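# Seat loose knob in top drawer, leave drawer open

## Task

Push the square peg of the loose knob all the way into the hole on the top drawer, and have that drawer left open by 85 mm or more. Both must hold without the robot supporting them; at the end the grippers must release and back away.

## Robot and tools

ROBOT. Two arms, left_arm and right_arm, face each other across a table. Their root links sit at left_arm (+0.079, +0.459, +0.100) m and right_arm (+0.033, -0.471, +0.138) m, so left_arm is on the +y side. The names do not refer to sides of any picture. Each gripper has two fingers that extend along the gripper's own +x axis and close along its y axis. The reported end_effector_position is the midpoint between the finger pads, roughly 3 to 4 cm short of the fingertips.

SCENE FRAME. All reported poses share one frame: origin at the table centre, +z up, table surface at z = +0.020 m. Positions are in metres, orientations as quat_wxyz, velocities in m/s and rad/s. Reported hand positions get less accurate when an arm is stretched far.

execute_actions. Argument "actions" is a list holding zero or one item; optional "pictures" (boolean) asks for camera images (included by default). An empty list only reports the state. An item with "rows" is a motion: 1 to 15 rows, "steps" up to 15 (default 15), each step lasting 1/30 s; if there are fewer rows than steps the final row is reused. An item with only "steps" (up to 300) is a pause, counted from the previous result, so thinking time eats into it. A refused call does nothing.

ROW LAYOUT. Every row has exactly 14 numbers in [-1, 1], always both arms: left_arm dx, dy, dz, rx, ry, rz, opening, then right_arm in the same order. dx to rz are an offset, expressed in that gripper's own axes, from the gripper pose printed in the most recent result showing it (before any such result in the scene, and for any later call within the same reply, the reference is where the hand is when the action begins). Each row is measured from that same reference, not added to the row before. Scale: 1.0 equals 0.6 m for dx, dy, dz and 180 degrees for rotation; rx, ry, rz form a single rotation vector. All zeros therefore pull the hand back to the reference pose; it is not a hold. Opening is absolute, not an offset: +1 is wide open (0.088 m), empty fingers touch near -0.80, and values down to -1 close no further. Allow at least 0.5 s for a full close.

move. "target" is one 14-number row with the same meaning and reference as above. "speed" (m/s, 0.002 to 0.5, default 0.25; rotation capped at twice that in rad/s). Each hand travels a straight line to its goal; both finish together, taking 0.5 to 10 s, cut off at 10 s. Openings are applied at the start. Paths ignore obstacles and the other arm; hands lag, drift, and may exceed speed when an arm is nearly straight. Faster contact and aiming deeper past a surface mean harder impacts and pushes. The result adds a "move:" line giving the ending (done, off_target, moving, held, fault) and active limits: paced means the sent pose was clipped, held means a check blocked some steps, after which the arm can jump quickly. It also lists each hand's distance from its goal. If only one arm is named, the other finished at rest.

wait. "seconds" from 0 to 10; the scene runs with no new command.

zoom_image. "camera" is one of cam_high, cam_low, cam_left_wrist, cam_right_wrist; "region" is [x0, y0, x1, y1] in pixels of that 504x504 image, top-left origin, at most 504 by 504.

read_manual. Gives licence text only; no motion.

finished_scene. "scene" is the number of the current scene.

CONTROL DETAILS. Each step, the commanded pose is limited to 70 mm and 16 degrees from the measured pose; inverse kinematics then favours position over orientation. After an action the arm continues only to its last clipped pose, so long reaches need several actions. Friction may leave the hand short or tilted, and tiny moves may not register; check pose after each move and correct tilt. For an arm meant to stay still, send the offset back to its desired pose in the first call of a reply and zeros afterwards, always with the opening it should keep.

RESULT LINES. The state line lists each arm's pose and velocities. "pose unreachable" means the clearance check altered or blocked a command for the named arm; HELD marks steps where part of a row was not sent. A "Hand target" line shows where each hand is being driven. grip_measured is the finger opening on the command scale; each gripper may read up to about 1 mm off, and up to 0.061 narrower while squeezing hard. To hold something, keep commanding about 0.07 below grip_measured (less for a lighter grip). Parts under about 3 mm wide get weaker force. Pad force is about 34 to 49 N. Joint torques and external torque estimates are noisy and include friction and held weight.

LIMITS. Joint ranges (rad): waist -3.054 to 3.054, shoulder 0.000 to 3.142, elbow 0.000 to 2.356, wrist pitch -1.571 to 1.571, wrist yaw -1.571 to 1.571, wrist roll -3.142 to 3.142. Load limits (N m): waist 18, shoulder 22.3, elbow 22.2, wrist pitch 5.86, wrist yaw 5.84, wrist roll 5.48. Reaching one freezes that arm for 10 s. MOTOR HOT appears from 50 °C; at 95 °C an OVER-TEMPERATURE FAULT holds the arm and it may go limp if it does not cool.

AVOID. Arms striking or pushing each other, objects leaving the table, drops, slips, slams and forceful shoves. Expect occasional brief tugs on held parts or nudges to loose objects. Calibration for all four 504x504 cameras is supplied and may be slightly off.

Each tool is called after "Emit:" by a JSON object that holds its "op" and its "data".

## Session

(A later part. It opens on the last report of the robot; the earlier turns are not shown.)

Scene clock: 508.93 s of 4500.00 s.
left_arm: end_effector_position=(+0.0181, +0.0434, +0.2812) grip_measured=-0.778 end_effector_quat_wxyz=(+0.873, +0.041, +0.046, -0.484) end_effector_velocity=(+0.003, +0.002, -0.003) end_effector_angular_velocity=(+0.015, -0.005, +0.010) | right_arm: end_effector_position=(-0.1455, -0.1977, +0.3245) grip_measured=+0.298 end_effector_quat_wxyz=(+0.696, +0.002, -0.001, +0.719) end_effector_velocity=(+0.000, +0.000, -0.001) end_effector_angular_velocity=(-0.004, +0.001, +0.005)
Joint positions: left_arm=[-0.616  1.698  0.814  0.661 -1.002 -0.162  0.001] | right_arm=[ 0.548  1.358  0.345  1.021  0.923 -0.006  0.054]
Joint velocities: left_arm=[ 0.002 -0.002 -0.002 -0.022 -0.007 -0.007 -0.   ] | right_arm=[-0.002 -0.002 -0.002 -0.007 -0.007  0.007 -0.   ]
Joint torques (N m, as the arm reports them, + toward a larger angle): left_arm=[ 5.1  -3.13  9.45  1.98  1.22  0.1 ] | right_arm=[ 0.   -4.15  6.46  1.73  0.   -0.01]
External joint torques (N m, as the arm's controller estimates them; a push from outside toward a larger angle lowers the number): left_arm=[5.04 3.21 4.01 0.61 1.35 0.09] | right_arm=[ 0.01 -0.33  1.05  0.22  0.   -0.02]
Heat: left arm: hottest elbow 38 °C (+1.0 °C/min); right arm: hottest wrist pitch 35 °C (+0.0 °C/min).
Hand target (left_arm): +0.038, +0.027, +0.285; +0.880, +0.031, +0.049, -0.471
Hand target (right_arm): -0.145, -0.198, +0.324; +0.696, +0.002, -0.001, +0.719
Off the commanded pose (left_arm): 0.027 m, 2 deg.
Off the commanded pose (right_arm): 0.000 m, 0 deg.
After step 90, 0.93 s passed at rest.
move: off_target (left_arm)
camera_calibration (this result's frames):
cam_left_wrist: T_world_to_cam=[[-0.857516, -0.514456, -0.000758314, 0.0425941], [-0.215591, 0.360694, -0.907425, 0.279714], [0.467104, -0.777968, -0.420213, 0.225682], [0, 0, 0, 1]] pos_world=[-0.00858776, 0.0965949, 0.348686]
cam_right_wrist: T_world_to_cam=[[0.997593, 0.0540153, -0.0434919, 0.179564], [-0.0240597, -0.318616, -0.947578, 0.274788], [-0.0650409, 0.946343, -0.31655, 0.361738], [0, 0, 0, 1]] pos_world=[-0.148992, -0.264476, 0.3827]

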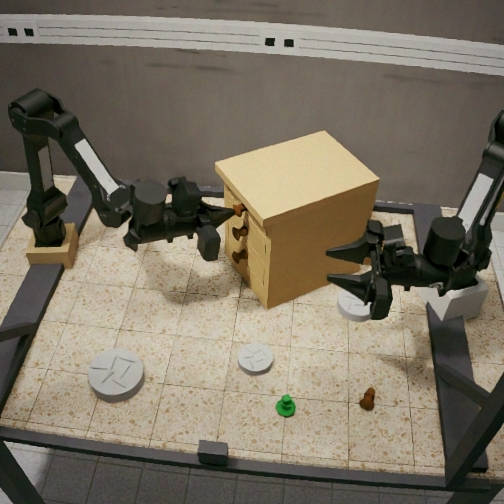

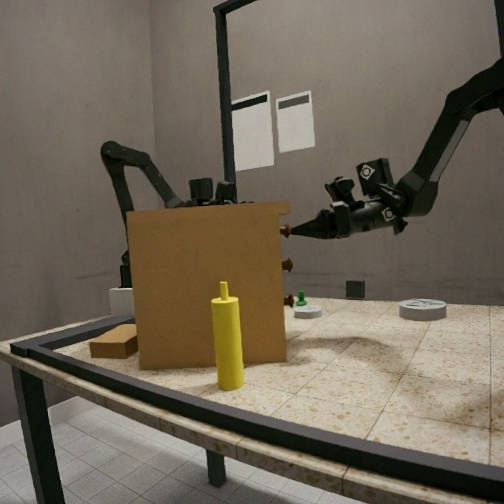

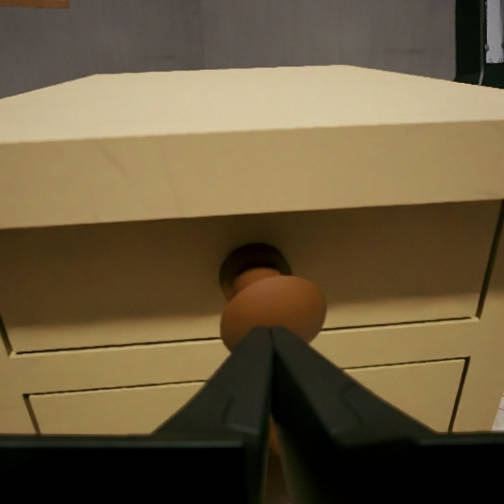

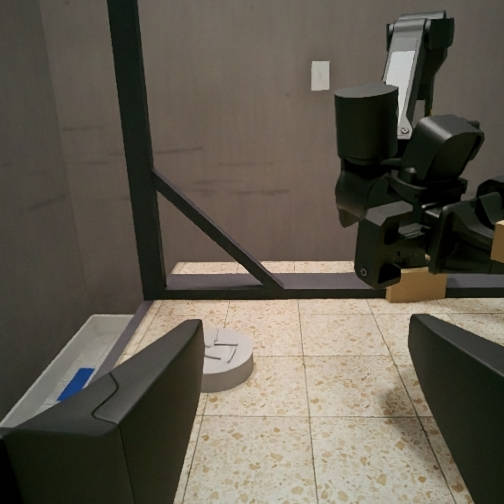

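Emit:
{"op": "move", "data": {"target": [-0.04,0.004,0.008,-0.014,0,0.013,0.2,0,0,0,0,0,0,0.3], "speed": 0.1}}

Scene clock: 512.17 s of 4500.00 s.
left_arm: end_effector_position=(+0.0072, +0.0606, +0.2852) grip_measured=+0.196 end_effector_quat_wxyz=(+0.883, +0.028, +0.055, -0.465) end_effector_velocity=(+0.001, +0.004, -0.002) end_effector_angular_velocity=(+0.012, -0.003, +0.017) | right_arm: end_effector_position=(-0.1455, -0.1977, +0.3245) grip_measured=+0.298 end_effector_quat_wxyz=(+0.696, +0.002, -0.001, +0.719) end_effector_velocity=(+0.002, +0.000, -0.001) end_effector_angular_velocity=(-0.004, -0.013, -0.010)
Joint positions: left_arm=[-0.68   1.663  0.813  0.573 -1.102 -0.251  0.049] | right_arm=[ 0.548  1.358  0.345  1.021  0.923 -0.006  0.054]
Joint velocities: left_arm=[-0.007 -0.007 -0.002 -0.037 -0.022 -0.022  0.   ] | right_arm=[-0.002 -0.002 -0.002 -0.007  0.007 -0.007 -0.   ]
Joint torques (N m, as the arm reports them, + toward a larger angle): left_arm=[-0.22 -8.25  4.2   1.18 -0.4  -0.05] | right_arm=[ 0.04 -4.1   6.46  1.73 -0.01  0.  ]
External joint torques (N m, as the arm's controller estimates them; a push from outside toward a larger angle lowers the number): left_arm=[-0.24 -2.03 -1.35 -0.15 -0.24 -0.06] | right_arm=[ 0.04 -0.3   1.07  0.24  0.   -0.01]
Heat: left arm: hottest elbow 38 °C (+0.0 °C/min); right arm: hottest wrist pitch 35 °C (+0.0 °C/min).
Hand target (left_arm): +0.008, +0.064, +0.289; +0.883, +0.023, +0.056, -0.465
Hand target (right_arm): -0.145, -0.198, +0.324; +0.696, +0.002, -0.001, +0.719
Off the commanded pose (left_arm): 0.005 m, 1 deg.
Off the commanded pose (right_arm): 0.000 m, 0 deg.
move: done
camera_calibration (this result's frames):
cam_left_wrist: T_world_to_cam=[[-0.834102, -0.550835, 0.0292497, 0.0356023], [-0.25543, 0.338699, -0.90556, 0.2759], [0.488907, -0.7628, -0.423209, 0.24561], [0, 0, 0, 1]] pos_world=[-0.0199112, 0.113515, 0.352746]
cam_right_wrist: T_world_to_cam=[[0.997593, 0.0540153, -0.0434919, 0.179564], [-0.0240597, -0.318616, -0.947578, 0.274788], [-0.0650409, 0.946343, -0.31655, 0.361738], [0, 0, 0, 1]] pos_world=[-0.148992, -0.264476, 0.3827]

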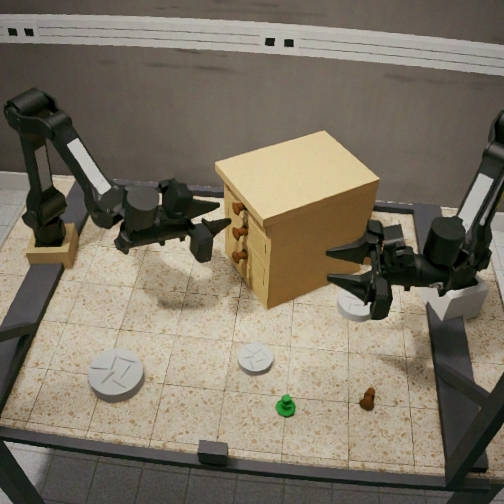

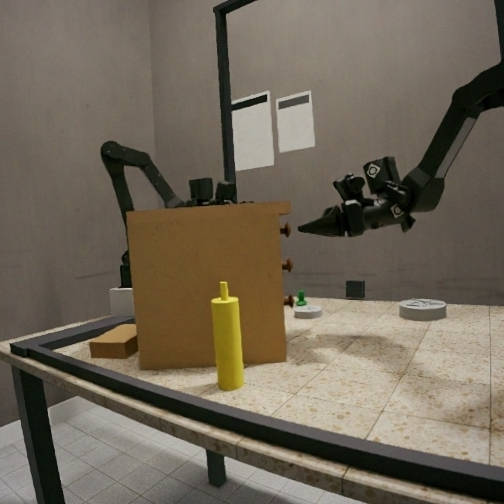

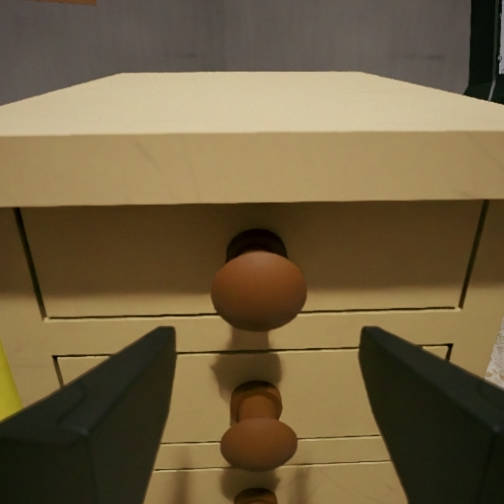

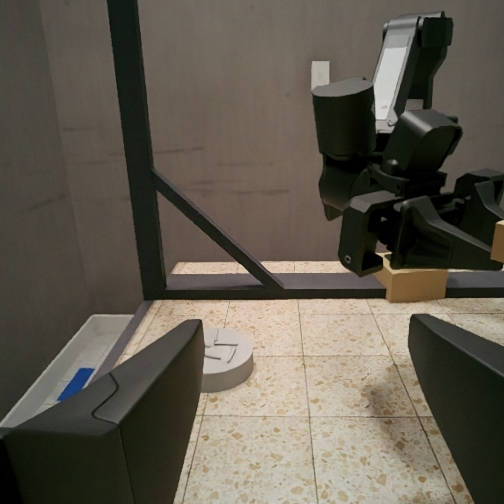

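Emit:
{"op": "move", "data": {"target": [0.075,-0.002,0.017,-0.003,-0.006,0,0.2,0,0,0,0,0,0,0.3], "speed": 0.06}}

Emit:
{"op": "zoom_image", "data": {"camera": "cam_low", "region": [260,190,360,280]}}

Scene clock: 518.40 s of 4500.00 s.
left_arm: end_effector_position=(+0.0321, +0.0261, +0.2889) grip_measured=+0.197 end_effector_quat_wxyz=(+0.884, +0.021, +0.050, -0.465) end_effector_velocity=(-0.002, -0.001, -0.002) end_effector_angular_velocity=(+0.012, +0.001, -0.009) | right_arm: end_effector_position=(-0.1455, -0.1977, +0.3245) grip_measured=+0.298 end_effector_quat_wxyz=(+0.696, +0.002, -0.001, +0.719) end_effector_velocity=(+0.000, +0.000, -0.001) end_effector_angular_velocity=(-0.004, +0.001, +0.005)
Joint positions: left_arm=[-0.566  1.738  0.882  0.657 -0.996 -0.176  0.049] | right_arm=[ 0.548  1.358  0.345  1.021  0.923 -0.006  0.054]
Joint velocities: left_arm=[-0.002  0.002  0.007 -0.022  0.007 -0.007  0.   ] | right_arm=[-0.002 -0.002 -0.002 -0.007 -0.007  0.007 -0.   ]
Joint torques (N m, as the arm reports them, + toward a larger angle): left_arm=[ 0.33 -5.79  6.47  1.62  0.04  0.17] | right_arm=[ 0.01 -4.18  6.54  1.73  0.01 -0.01]
External joint torques (N m, as the arm's controller estimates them; a push from outside toward a larger angle lowers the number): left_arm=[0.37 0.9  0.96 0.25 0.14 0.16] | right_arm=[-0.02 -0.4   1.15  0.25  0.02 -0.02]
Heat: left arm: hottest elbow 38 °C (+1.0 °C/min); right arm: hottest wrist pitch 35 °C (+0.0 °C/min).
Hand target (left_arm): +0.032, +0.022, +0.290; +0.884, +0.019, +0.049, -0.465
Hand target (right_arm): -0.145, -0.198, +0.324; +0.696, +0.002, -0.001, +0.719
Off the commanded pose (left_arm): 0.004 m, 0 deg.
Off the commanded pose (right_arm): 0.000 m, 0 deg.
After step 90, 2.07 s passed at rest.
move: done
camera_calibration (this result's frames):
cam_left_wrist: T_world_to_cam=[[-0.832991, -0.552194, 0.0347367, 0.0356919], [-0.252207, 0.323077, -0.912147, 0.299486], [0.49246, -0.768572, -0.408388, 0.204523], [0, 0, 0, 1]] pos_world=[0.00454413, 0.0801424, 0.35546]
cam_right_wrist: T_world_to_cam=[[0.997593, 0.0540153, -0.0434919, 0.179564], [-0.0240597, -0.318616, -0.947578, 0.274788], [-0.0650409, 0.946343, -0.31655, 0.361738], [0, 0, 0, 1]] pos_world=[-0.148992, -0.264476, 0.3827]

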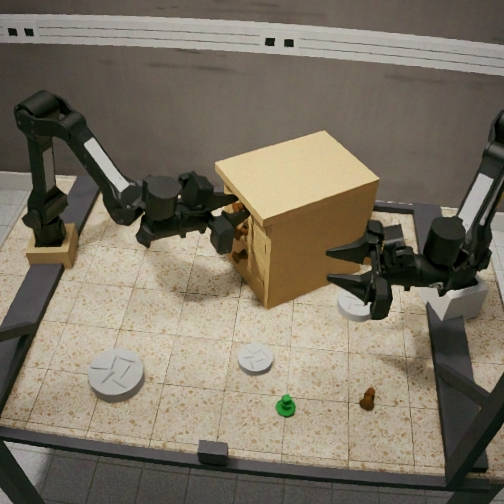

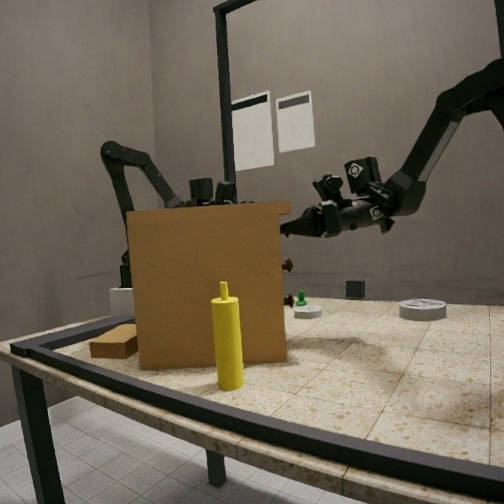

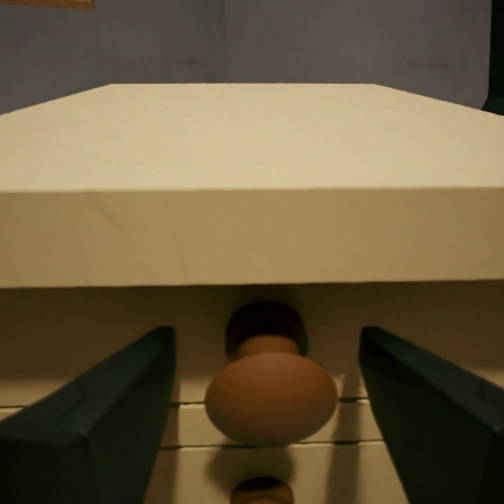

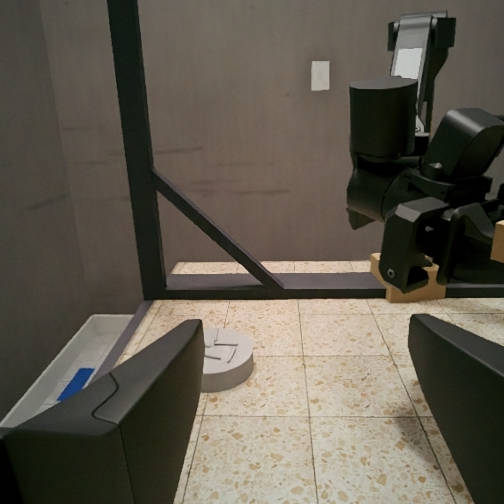

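Region (260, 190, 360, 280) of cam_low's 504x504 image, scaled by 5.040, with more detail than that image has; it fills the top 454 rows of this view, and the rest is white.

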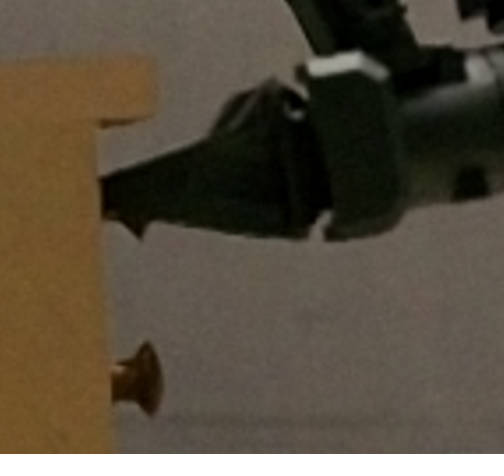

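Good. Close and pull.

Emit:
{"op": "move", "data": {"target": [0,0,0,0,0,0,-0.39,0,0,0,0,0,0,0.3]}}

Emit:
{"op": "move", "data": {"target": [-0.06,0,-0.006,0,0,0,-0.39,0,0,0,0,0,0,0.3], "speed": 0.04}}

Scene clock: 521.03 s of 4500.00 s.
left_arm: end_effector_position=(+0.0322, +0.0259, +0.2889) grip_measured=-0.310 end_effector_quat_wxyz=(+0.884, +0.021, +0.050, -0.465) end_effector_velocity=(+0.002, +0.003, -0.003) end_effector_angular_velocity=(+0.023, -0.019, +0.018) | right_arm: end_effector_position=(-0.1455, -0.1977, +0.3245) grip_measured=+0.298 end_effector_quat_wxyz=(+0.696, +0.002, -0.001, +0.719) end_effector_velocity=(-0.001, -0.001, -0.003) end_effector_angular_velocity=(-0.006, -0.032, +0.010)
Joint positions: left_arm=[-0.566  1.739  0.883  0.657 -0.996 -0.176  0.024] | right_arm=[ 0.548  1.358  0.345  1.021  0.923 -0.006  0.054]
Joint velocities: left_arm=[-0.002 -0.002 -0.002 -0.022 -0.022  0.007  0.   ] | right_arm=[ 0.002 -0.002 -0.007 -0.007 -0.007 -0.022  0.   ]
Joint torques (N m, as the arm reports them, + toward a larger angle): left_arm=[ 0.09 -7.03  4.86  1.33 -0.16 -0.01] | right_arm=[ 0.01 -4.14  6.5   1.72  0.    0.  ]
External joint torques (N m, as the arm's controller estimates them; a push from outside toward a larger angle lowers the number): left_arm=[ 0.07 -0.3  -0.67 -0.04 -0.04 -0.02] | right_arm=[-0.02 -0.4   1.16  0.25  0.01 -0.01]
Heat: left arm: hottest elbow 38 °C (+1.0 °C/min); right arm: hottest wrist pitch 35 °C (+0.0 °C/min).
Hand target (left_arm): +0.032, +0.026, +0.289; +0.884, +0.021, +0.050, -0.465
Hand target (right_arm): -0.145, -0.198, +0.324; +0.696, +0.002, -0.001, +0.719
Off the commanded pose (left_arm): 0.000 m, 0 deg.
Off the commanded pose (right_arm): 0.000 m, 0 deg.
move: done
camera_calibration (this result's frames):
cam_left_wrist: T_world_to_cam=[[-0.832809, -0.552473, 0.034676, 0.0356625], [-0.252168, 0.322867, -0.912232, 0.299624], [0.492788, -0.76846, -0.408203, 0.204262], [0, 0, 0, 1]] pos_world=[0.00459781, 0.0799311, 0.355471]
cam_right_wrist: T_world_to_cam=[[0.997593, 0.0540153, -0.0434919, 0.179564], [-0.0240597, -0.318616, -0.947578, 0.274788], [-0.0650409, 0.946343, -0.31655, 0.361738], [0, 0, 0, 1]] pos_world=[-0.148992, -0.264476, 0.3827]

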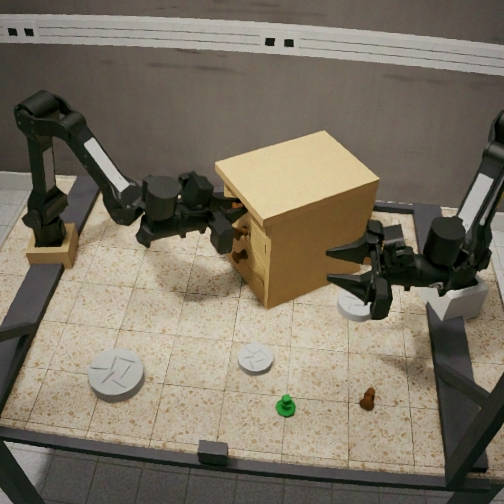

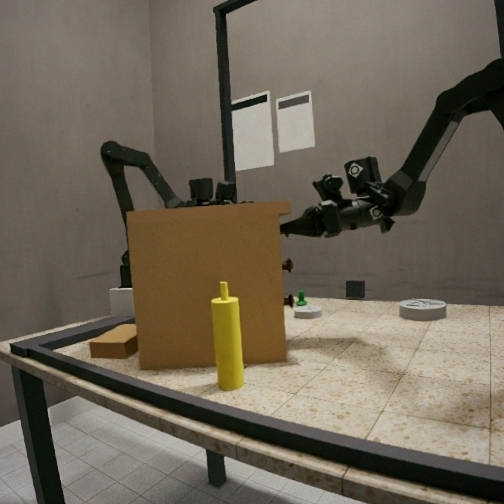

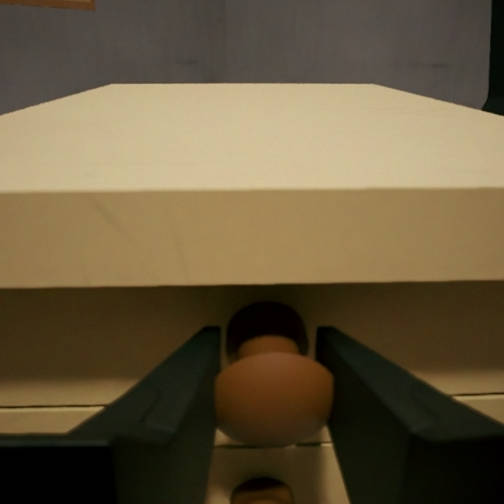

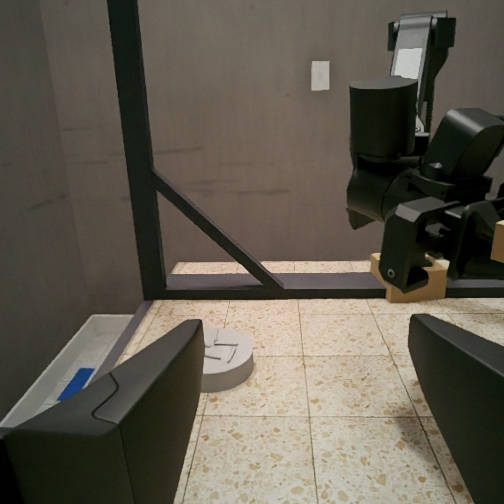

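Scene clock: 522.27 s of 4500.00 s.
left_arm: end_effector_position=(+0.0142, +0.0512, +0.2874) grip_measured=-0.310 end_effector_quat_wxyz=(+0.885, +0.023, +0.050, -0.462) end_effector_velocity=(-0.001, +0.004, -0.002) end_effector_angular_velocity=(-0.002, +0.011, +0.002) | right_arm: end_effector_position=(-0.1455, -0.1977, +0.3245) grip_measured=+0.298 end_effector_quat_wxyz=(+0.696, +0.002, -0.001, +0.719) end_effector_velocity=(-0.002, -0.000, -0.001) end_effector_angular_velocity=(-0.003, -0.028, +0.019)
Joint positions: left_arm=[-0.65   1.688  0.828  0.626 -1.083 -0.214  0.024] | right_arm=[ 0.548  1.358  0.345  1.021  0.923 -0.006  0.054]
Joint velocities: left_arm=[-0.007 -0.007 -0.012 -0.007 -0.007 -0.022 -0.   ] | right_arm=[-0.002 -0.002 -0.002 -0.007 -0.022 -0.022  0.   ]
Joint torques (N m, as the arm reports them, + toward a larger angle): left_arm=[-0.8  -8.16  3.92  1.07 -0.35 -0.06] | right_arm=[ 0.02 -4.15  6.48  1.73  0.    0.01]
External joint torques (N m, as the arm's controller estimates them; a push from outside toward a larger angle lowers the number): left_arm=[-0.84 -1.86 -1.54 -0.25 -0.21 -0.07] | right_arm=[ 0.   -0.33  1.07  0.23  0.    0.  ]
Heat: left arm: hottest elbow 38 °C (+1.0 °C/min); right arm: hottest wrist pitch 35 °C (+0.0 °C/min).
Hand target (left_arm): +0.012, +0.056, +0.289; +0.884, +0.021, +0.050, -0.465
Hand target (right_arm): -0.145, -0.198, +0.324; +0.696, +0.002, -0.001, +0.719
Off the commanded pose (left_arm): 0.006 m, 0 deg.
Off the commanded pose (right_arm): 0.000 m, 0 deg.
move: done
camera_calibration (this result's frames):
cam_left_wrist: T_world_to_cam=[[-0.829598, -0.557454, 0.0318314, 0.0357396], [-0.252725, 0.324046, -0.91166, 0.285286], [0.497893, -0.764355, -0.409711, 0.232025], [0, 0, 0, 1]] pos_world=[-0.0137751, 0.104827, 0.354009]
cam_right_wrist: T_world_to_cam=[[0.997593, 0.0540153, -0.0434919, 0.179564], [-0.0240597, -0.318616, -0.947578, 0.274788], [-0.0650409, 0.946343, -0.31655, 0.361738], [0, 0, 0, 1]] pos_world=[-0.148992, -0.264476, 0.3827]

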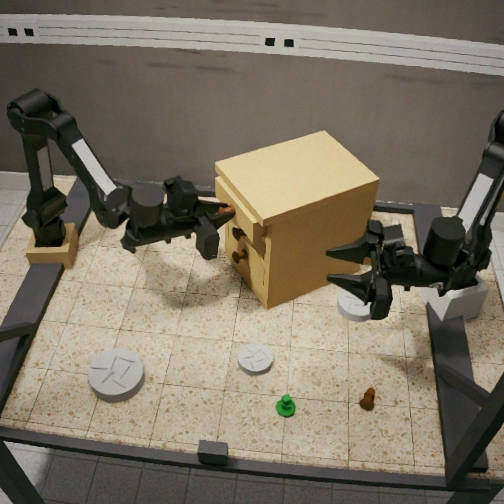

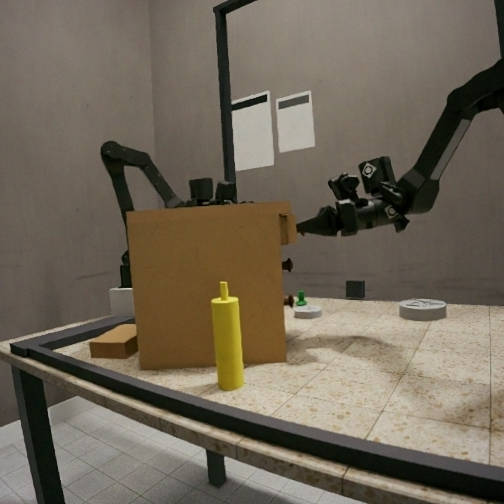

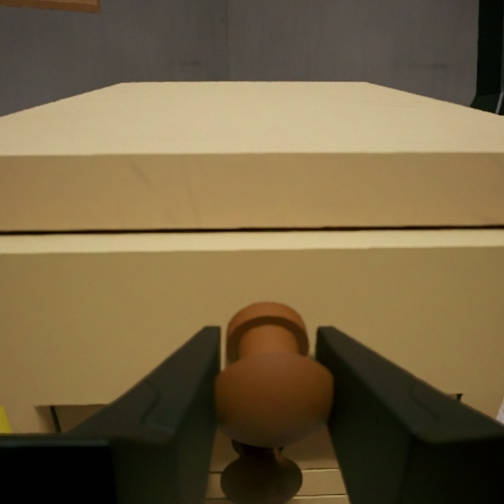

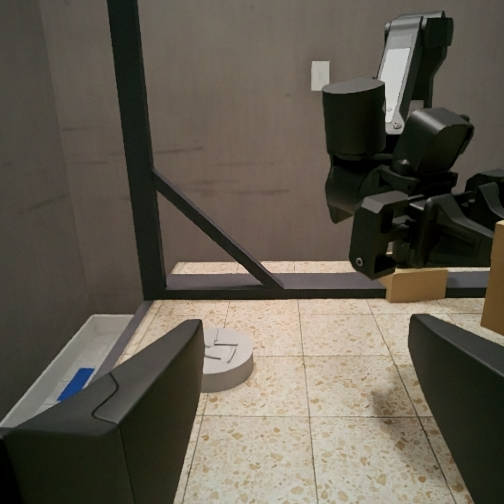

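Emit:
{"op": "move", "data": {"target": [-0.13,0,-0.011,0,0,0,-0.39,0,0,0,0,0,0,0.3], "speed": 0.05}}

Scene clock: 527.33 s of 4500.00 s.
left_arm: end_effector_position=(-0.0297, +0.1127, +0.2857) grip_measured=-0.310 end_effector_quat_wxyz=(+0.886, +0.029, +0.048, -0.460) end_effector_velocity=(-0.004, +0.004, -0.000) end_effector_angular_velocity=(-0.002, +0.004, -0.008) | right_arm: end_effector_position=(-0.1455, -0.1977, +0.3245) grip_measured=+0.298 end_effector_quat_wxyz=(+0.696, +0.002, -0.001, +0.719) end_effector_velocity=(-0.002, -0.000, -0.002) end_effector_angular_velocity=(-0.010, -0.021, +0.010)
Joint positions: left_arm=[-0.88   1.583  0.772  0.37  -1.304 -0.421  0.024] | right_arm=[ 0.548  1.358  0.345  1.021  0.923 -0.006  0.054]
Joint velocities: left_arm=[-0.017 -0.007 -0.002 -0.022 -0.007 -0.022 -0.   ] | right_arm=[ 0.002 -0.002  0.002 -0.022 -0.007 -0.007 -0.   ]
Joint torques (N m, as the arm reports them, + toward a larger angle): left_arm=[-0.37 -7.58  4.56  1.09 -0.46 -0.07] | right_arm=[ 0.   -4.14  6.52  1.72 -0.01 -0.01]
External joint torques (N m, as the arm's controller estimates them; a push from outside toward a larger angle lowers the number): left_arm=[-0.39 -1.97 -0.98 -0.09 -0.18 -0.08] | right_arm=[-0.02 -0.34  1.09  0.22  0.01 -0.02]
Heat: left arm: hottest shoulder 37 °C (+0.0 °C/min); right arm: hottest wrist pitch 35 °C (+0.0 °C/min).
Hand target (left_arm): -0.030, +0.115, +0.289; +0.885, +0.023, +0.050, -0.462
Hand target (right_arm): -0.145, -0.198, +0.324; +0.696, +0.002, -0.001, +0.719
Off the commanded pose (left_arm): 0.005 m, 1 deg.
Off the commanded pose (right_arm): 0.000 m, 0 deg.
After step 90, 0.03 s passed at rest.
move: done
camera_calibration (this result's frames):
cam_left_wrist: T_world_to_cam=[[-0.828361, -0.559841, 0.0199225, 0.0373391], [-0.246471, 0.332289, -0.910405, 0.251691], [0.503062, -0.759053, -0.413239, 0.300783], [0, 0, 0, 1]] pos_world=[-0.0583481, 0.165581, 0.352692]
cam_right_wrist: T_world_to_cam=[[0.997593, 0.0540153, -0.0434919, 0.179564], [-0.0240597, -0.318616, -0.947578, 0.274788], [-0.0650409, 0.946343, -0.31655, 0.361738], [0, 0, 0, 1]] pos_world=[-0.148992, -0.264476, 0.3827]

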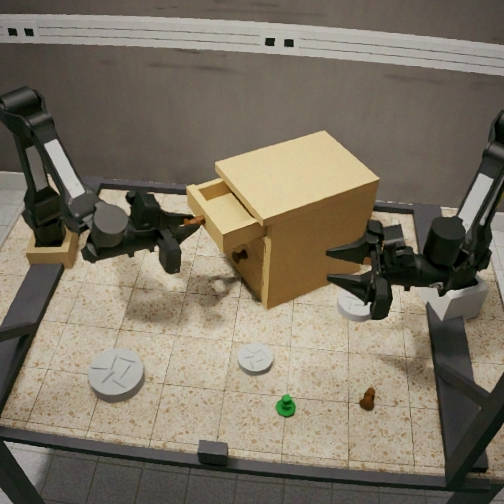

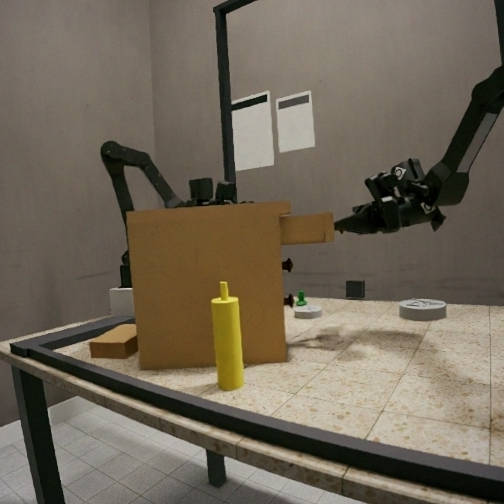

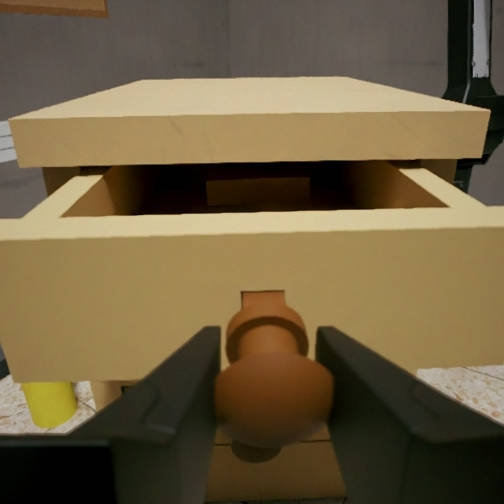

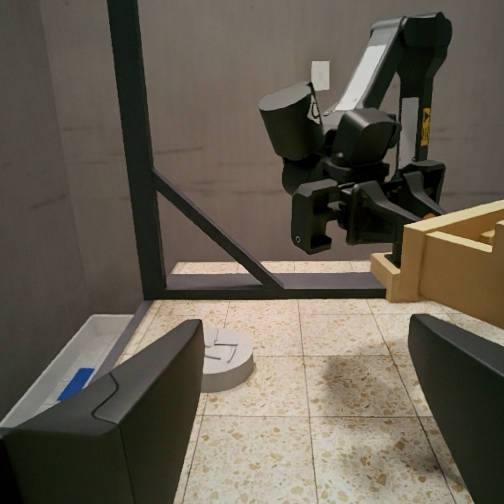

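Emit:
{"op": "zoom_image", "data": {"camera": "cam_low", "region": [270,190,370,280]}}

Emit:
{"op": "zoom_image", "data": {"camera": "cam_left_wrist", "region": [200,200,330,340]}}

Region (270, 190, 370, 280) of cam_low's 504x504 image, scaled by 5.040, with more detail than that image has; it fills the top 454 rows of this view, and the rest is white.

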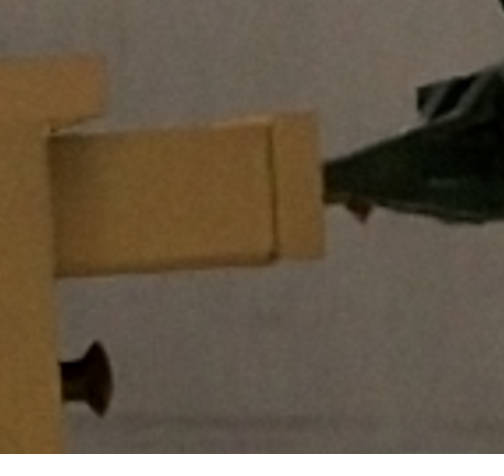

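Region (200, 200, 330, 340) of cam_left_wrist's 504x504 image, scaled by 3.600, with more detail than that image has; it fills the left 468 columns of this view, and the rest is white.

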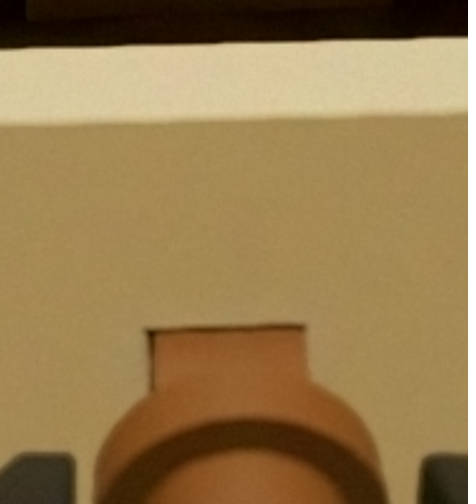

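Emit:
{"op": "move", "data": {"target": [0.17,0,0.027,-0.004,0,0,-0.39,0,0,0,0,0,0,0.3], "speed": 0.06}}

Emit:
{"op": "zoom_image", "data": {"camera": "cam_low", "region": [260,190,360,280]}}

Scene clock: 540.93 s of 4500.00 s.
left_arm: end_effector_position=(+0.0270, +0.0331, +0.2887) grip_measured=-0.310 end_effector_quat_wxyz=(+0.885, +0.027, +0.051, -0.462) end_effector_velocity=(+0.002, -0.001, -0.001) end_effector_angular_velocity=(+0.003, +0.004, +0.001) | right_arm: end_effector_position=(-0.1455, -0.1977, +0.3245) grip_measured=+0.298 end_effector_quat_wxyz=(+0.696, +0.002, -0.001, +0.719) end_effector_velocity=(+0.001, -0.000, -0.003) end_effector_angular_velocity=(-0.007, -0.017, +0.005)
Joint positions: left_arm=[-0.59   1.722  0.875  0.622 -1.025 -0.192  0.024] | right_arm=[ 0.548  1.358  0.345  1.021  0.923 -0.006  0.054]
Joint velocities: left_arm=[ 0.007  0.002  0.002 -0.007  0.007 -0.007 -0.   ] | right_arm=[-0.002 -0.002 -0.007 -0.007 -0.007 -0.007 -0.   ]
Joint torques (N m, as the arm reports them, + toward a larger angle): left_arm=[ 0.6  -5.63  6.77  1.71  0.06  0.13] | right_arm=[ 0.02 -4.13  6.52  1.74  0.01 -0.01]
External joint torques (N m, as the arm's controller estimates them; a push from outside toward a larger angle lowers the number): left_arm=[0.6  1.02 1.2  0.35 0.19 0.12] | right_arm=[ 0.02 -0.33  1.13  0.24  0.01 -0.02]
Heat: left arm: hottest shoulder 37 °C (+0.0 °C/min); right arm: hottest wrist pitch 36 °C (+1.0 °C/min).
Hand target (left_arm): +0.029, +0.028, +0.290; +0.886, +0.024, +0.051, -0.460
Hand target (right_arm): -0.145, -0.198, +0.324; +0.696, +0.002, -0.001, +0.719
Off the commanded pose (left_arm): 0.006 m, 0 deg.
Off the commanded pose (right_arm): 0.000 m, 0 deg.
After step 90, 8.50 s passed at rest.
move: done
camera_calibration (this result's frames):
cam_left_wrist: T_world_to_cam=[[-0.829477, -0.557944, 0.0258346, 0.0379486], [-0.251799, 0.332254, -0.908958, 0.294495], [0.498564, -0.760464, -0.416087, 0.214031], [0, 0, 0, 1]] pos_world=[-0.00107723, 0.0860893, 0.355759]
cam_right_wrist: T_world_to_cam=[[0.997593, 0.0540153, -0.0434919, 0.179564], [-0.0240597, -0.318616, -0.947578, 0.274788], [-0.0650409, 0.946343, -0.31655, 0.361738], [0, 0, 0, 1]] pos_world=[-0.148992, -0.264476, 0.3827]

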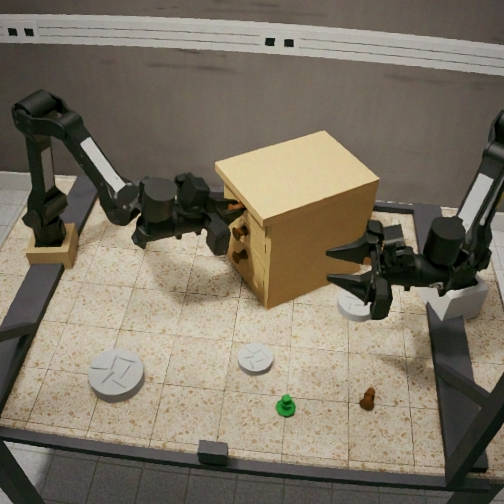

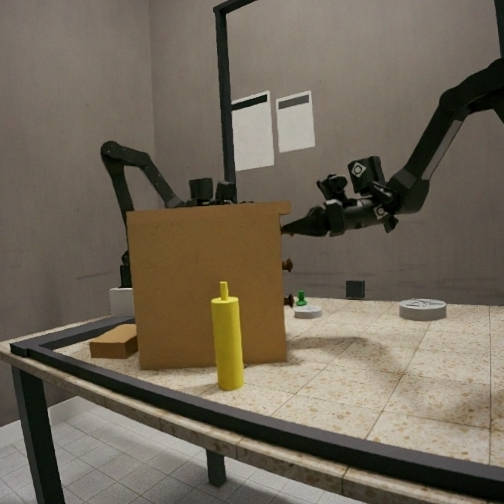

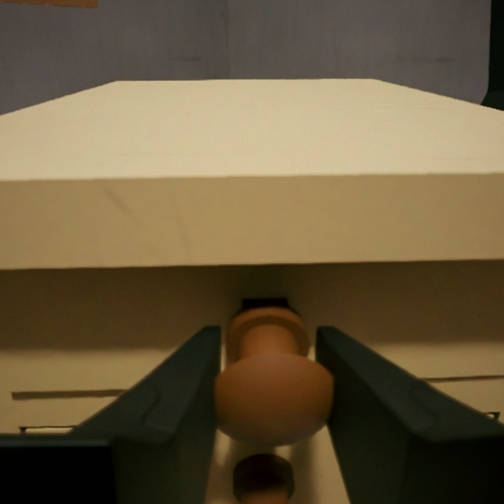

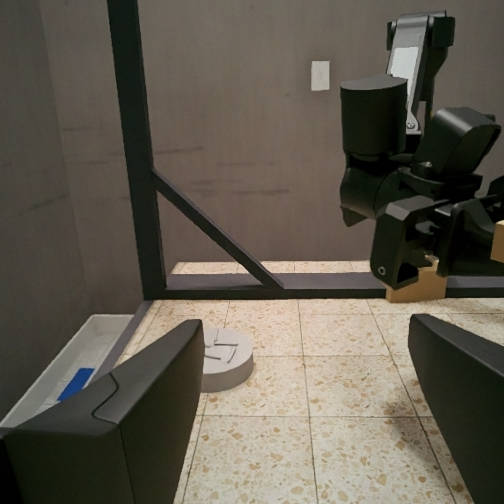

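Region (260, 190, 360, 280) of cam_low's 504x504 image, scaled by 5.040, with more detail than that image has; it fills the top 454 rows of this view, and the rest is white.

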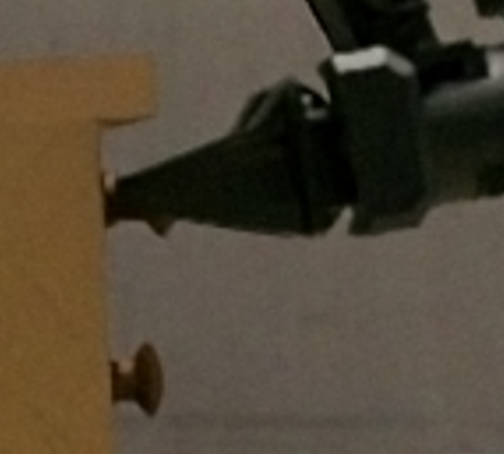

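Emit:
{"op": "move", "data": {"target": [0.05,0.002,0.007,0,0,0,-0.39,0,0,0,0,0,0,0.3], "speed": 0.025}}

Emit:
{"op": "zoom_image", "data": {"camera": "cam_low", "region": [260,190,360,280]}}

Scene clock: 544.93 s of 4500.00 s.
left_arm: end_effector_position=(+0.0318, +0.0240, +0.2888) grip_measured=-0.310 end_effector_quat_wxyz=(+0.882, +0.033, +0.048, -0.467) end_effector_velocity=(+0.000, +0.002, -0.001) end_effector_angular_velocity=(+0.010, -0.010, +0.004) | right_arm: end_effector_position=(-0.1455, -0.1977, +0.3245) grip_measured=+0.298 end_effector_quat_wxyz=(+0.696, +0.002, -0.001, +0.719) end_effector_velocity=(+0.001, -0.001, -0.002) end_effector_angular_velocity=(-0.004, -0.013, +0.005)
Joint positions: left_arm=[-0.563  1.739  0.894  0.633 -0.988 -0.164  0.024] | right_arm=[ 0.548  1.358  0.345  1.021  0.923 -0.006  0.054]
Joint velocities: left_arm=[-0.002 -0.002 -0.002 -0.007 -0.007  0.007 -0.   ] | right_arm=[-0.002 -0.007 -0.007 -0.007 -0.007 -0.007 -0.   ]
Joint torques (N m, as the arm reports them, + toward a larger angle): left_arm=[ 3.62 -3.71  8.77  1.9   1.19  0.1 ] | right_arm=[ 0.02 -4.14  6.5   1.72  0.    0.  ]
External joint torques (N m, as the arm's controller estimates them; a push from outside toward a larger angle lowers the number): left_arm=[3.61 3.1  3.15 0.51 1.31 0.09] | right_arm=[ 0.02 -0.32  1.09  0.22  0.   -0.01]
Heat: left arm: hottest shoulder 37 °C (+0.0 °C/min); right arm: hottest wrist pitch 36 °C (+1.0 °C/min).
Hand target (left_arm): +0.045, +0.010, +0.289; +0.885, +0.027, +0.051, -0.461
Hand target (right_arm): -0.145, -0.198, +0.324; +0.696, +0.002, -0.001, +0.719
Off the commanded pose (left_arm): 0.020 m, 1 deg.
Off the commanded pose (right_arm): 0.000 m, 0 deg.
move: off_target (left_arm)
camera_calibration (this result's frames):
cam_left_wrist: T_world_to_cam=[[-0.836674, -0.54756, 0.0124712, 0.0407479], [-0.237836, 0.342715, -0.908834, 0.298084], [0.493367, -0.763364, -0.416971, 0.205251], [0, 0, 0, 1]] pos_world=[0.00372352, 0.0768356, 0.355984]
cam_right_wrist: T_world_to_cam=[[0.997593, 0.0540153, -0.0434919, 0.179564], [-0.0240597, -0.318616, -0.947578, 0.274788], [-0.0650409, 0.946343, -0.31655, 0.361738], [0, 0, 0, 1]] pos_world=[-0.148992, -0.264476, 0.3827]

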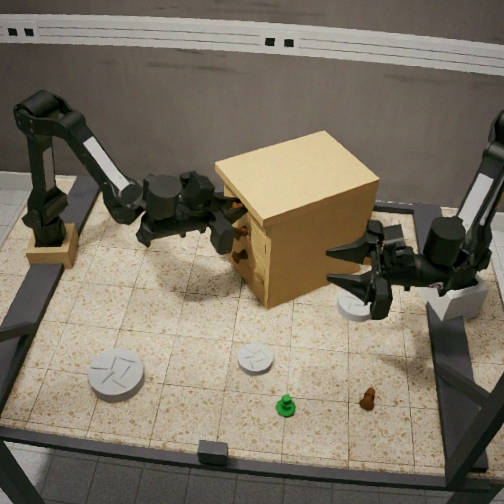

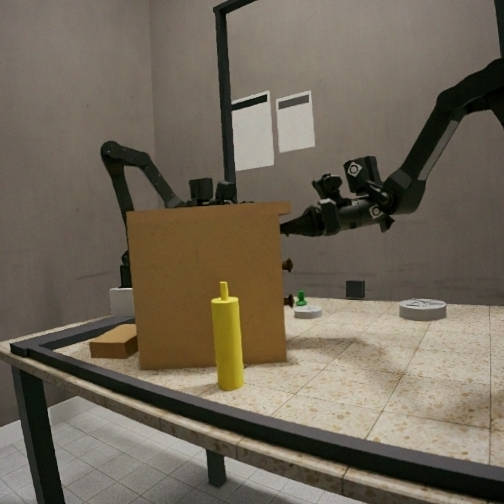

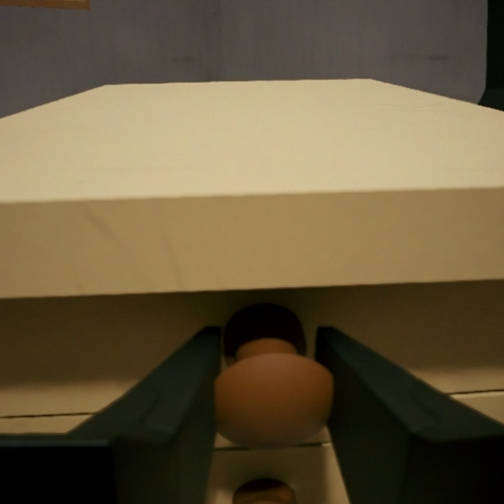

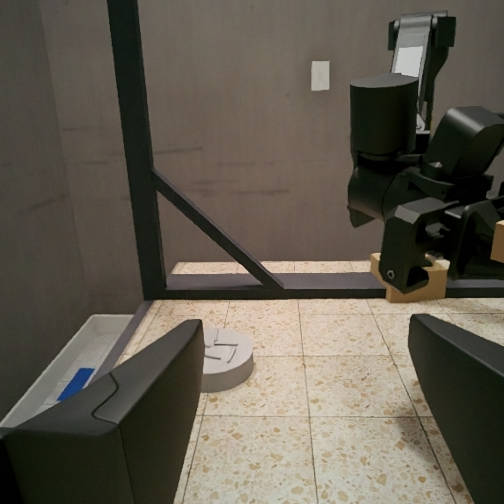

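Region (260, 190, 360, 280) of cam_low's 504x504 image, scaled by 5.040, with more detail than that image has; it fills the top 454 rows of this view, and the rest is white.

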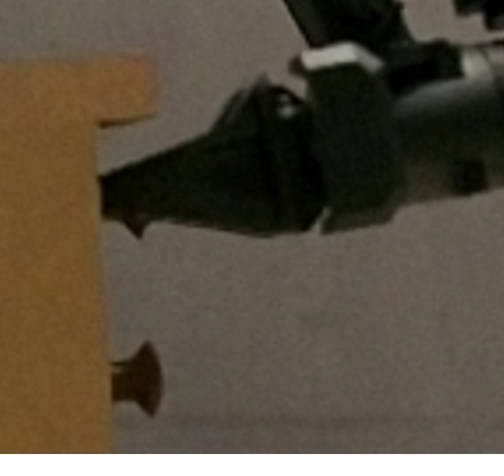

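Emit:
{"op": "move", "data": {"target": [-0.125,0,-0.012,0,0,0,-0.39,0,0,0,0,0,0,0.3], "speed": 0.04}}

Emit:
{"op": "zoom_image", "data": {"camera": "cam_left_wrist", "region": [200,200,330,340]}}

Scene clock: 551.30 s of 4500.00 s.
left_arm: end_effector_position=(-0.0087, +0.0820, +0.2875) grip_measured=-0.310 end_effector_quat_wxyz=(+0.883, +0.037, +0.049, -0.465) end_effector_velocity=(-0.000, +0.005, -0.002) end_effector_angular_velocity=(+0.002, -0.000, +0.011) | right_arm: end_effector_position=(-0.1455, -0.1977, +0.3245) grip_measured=+0.298 end_effector_quat_wxyz=(+0.696, +0.002, -0.001, +0.719) end_effector_velocity=(+0.004, +0.001, -0.004) end_effector_angular_velocity=(-0.012, -0.025, -0.015)
Joint positions: left_arm=[-0.761  1.62   0.79   0.508 -1.182 -0.28   0.024] | right_arm=[ 0.548  1.358  0.345  1.021  0.923 -0.006  0.054]
Joint velocities: left_arm=[-0.012 -0.007 -0.007 -0.022 -0.022 -0.022 -0.   ] | right_arm=[-0.007 -0.002 -0.002 -0.022  0.007 -0.007 -0.   ]
Joint torques (N m, as the arm reports them, + toward a larger angle): left_arm=[-0.66 -7.87  3.89  1.08 -0.45 -0.03] | right_arm=[ 0.04 -4.14  6.49  1.73 -0.01 -0.01]
External joint torques (N m, as the arm's controller estimates them; a push from outside toward a larger angle lowers the number): left_arm=[-0.63 -1.97 -1.64 -0.19 -0.26 -0.04] | right_arm=[ 0.05 -0.36  1.11  0.25  0.   -0.02]
Heat: left arm: hottest elbow 38 °C (+1.0 °C/min); right arm: hottest wrist pitch 36 °C (+1.0 °C/min).
Hand target (left_arm): -0.010, +0.086, +0.290; +0.882, +0.033, +0.049, -0.467
Hand target (right_arm): -0.145, -0.198, +0.324; +0.696, +0.002, -0.001, +0.719
Off the commanded pose (left_arm): 0.005 m, 0 deg.
Off the commanded pose (right_arm): 0.000 m, 0 deg.
After step 90, 1.13 s passed at rest.
move: done
camera_calibration (this result's frames):
cam_left_wrist: T_world_to_cam=[[-0.834461, -0.551024, 0.00691562, 0.0404994], [-0.237015, 0.347545, -0.907214, 0.266585], [0.497493, -0.758673, -0.420614, 0.269725], [0, 0, 0, 1]] pos_world=[-0.0372068, 0.134299, 0.355019]
cam_right_wrist: T_world_to_cam=[[0.997593, 0.0540153, -0.0434919, 0.179564], [-0.0240597, -0.318616, -0.947578, 0.274788], [-0.0650409, 0.946343, -0.31655, 0.361738], [0, 0, 0, 1]] pos_world=[-0.148992, -0.264476, 0.3827]

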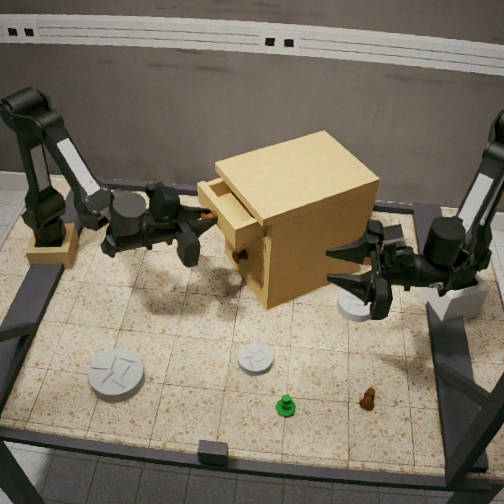

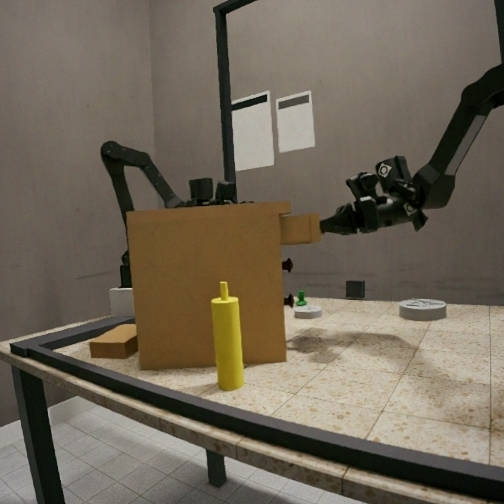

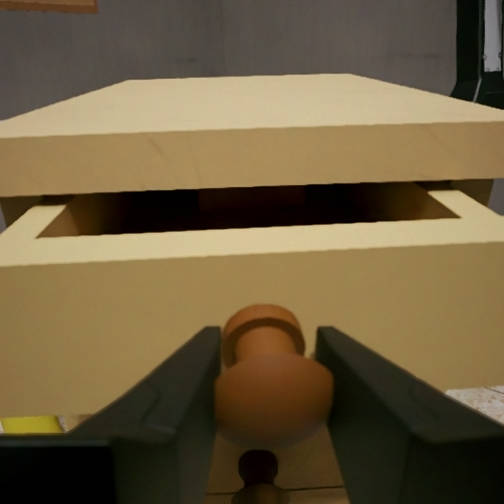

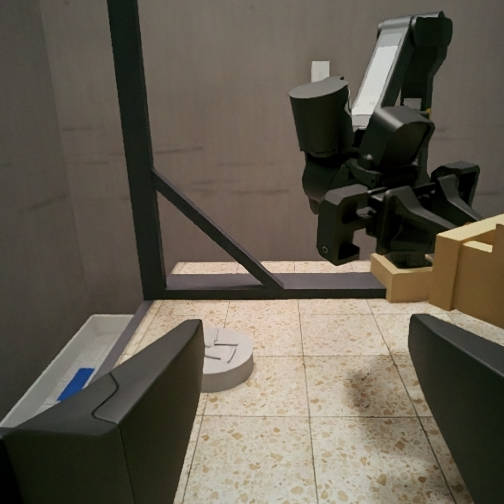

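Region (200, 200, 330, 340) of cam_left_wrist's 504x504 image, scaled by 3.600, with more detail than that image has; it fills the left 468 columns of this view, and the rest is white.

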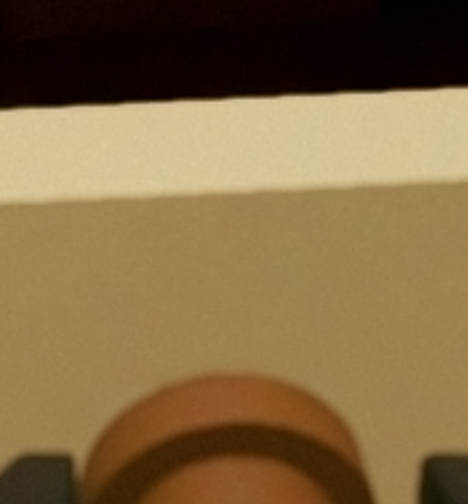

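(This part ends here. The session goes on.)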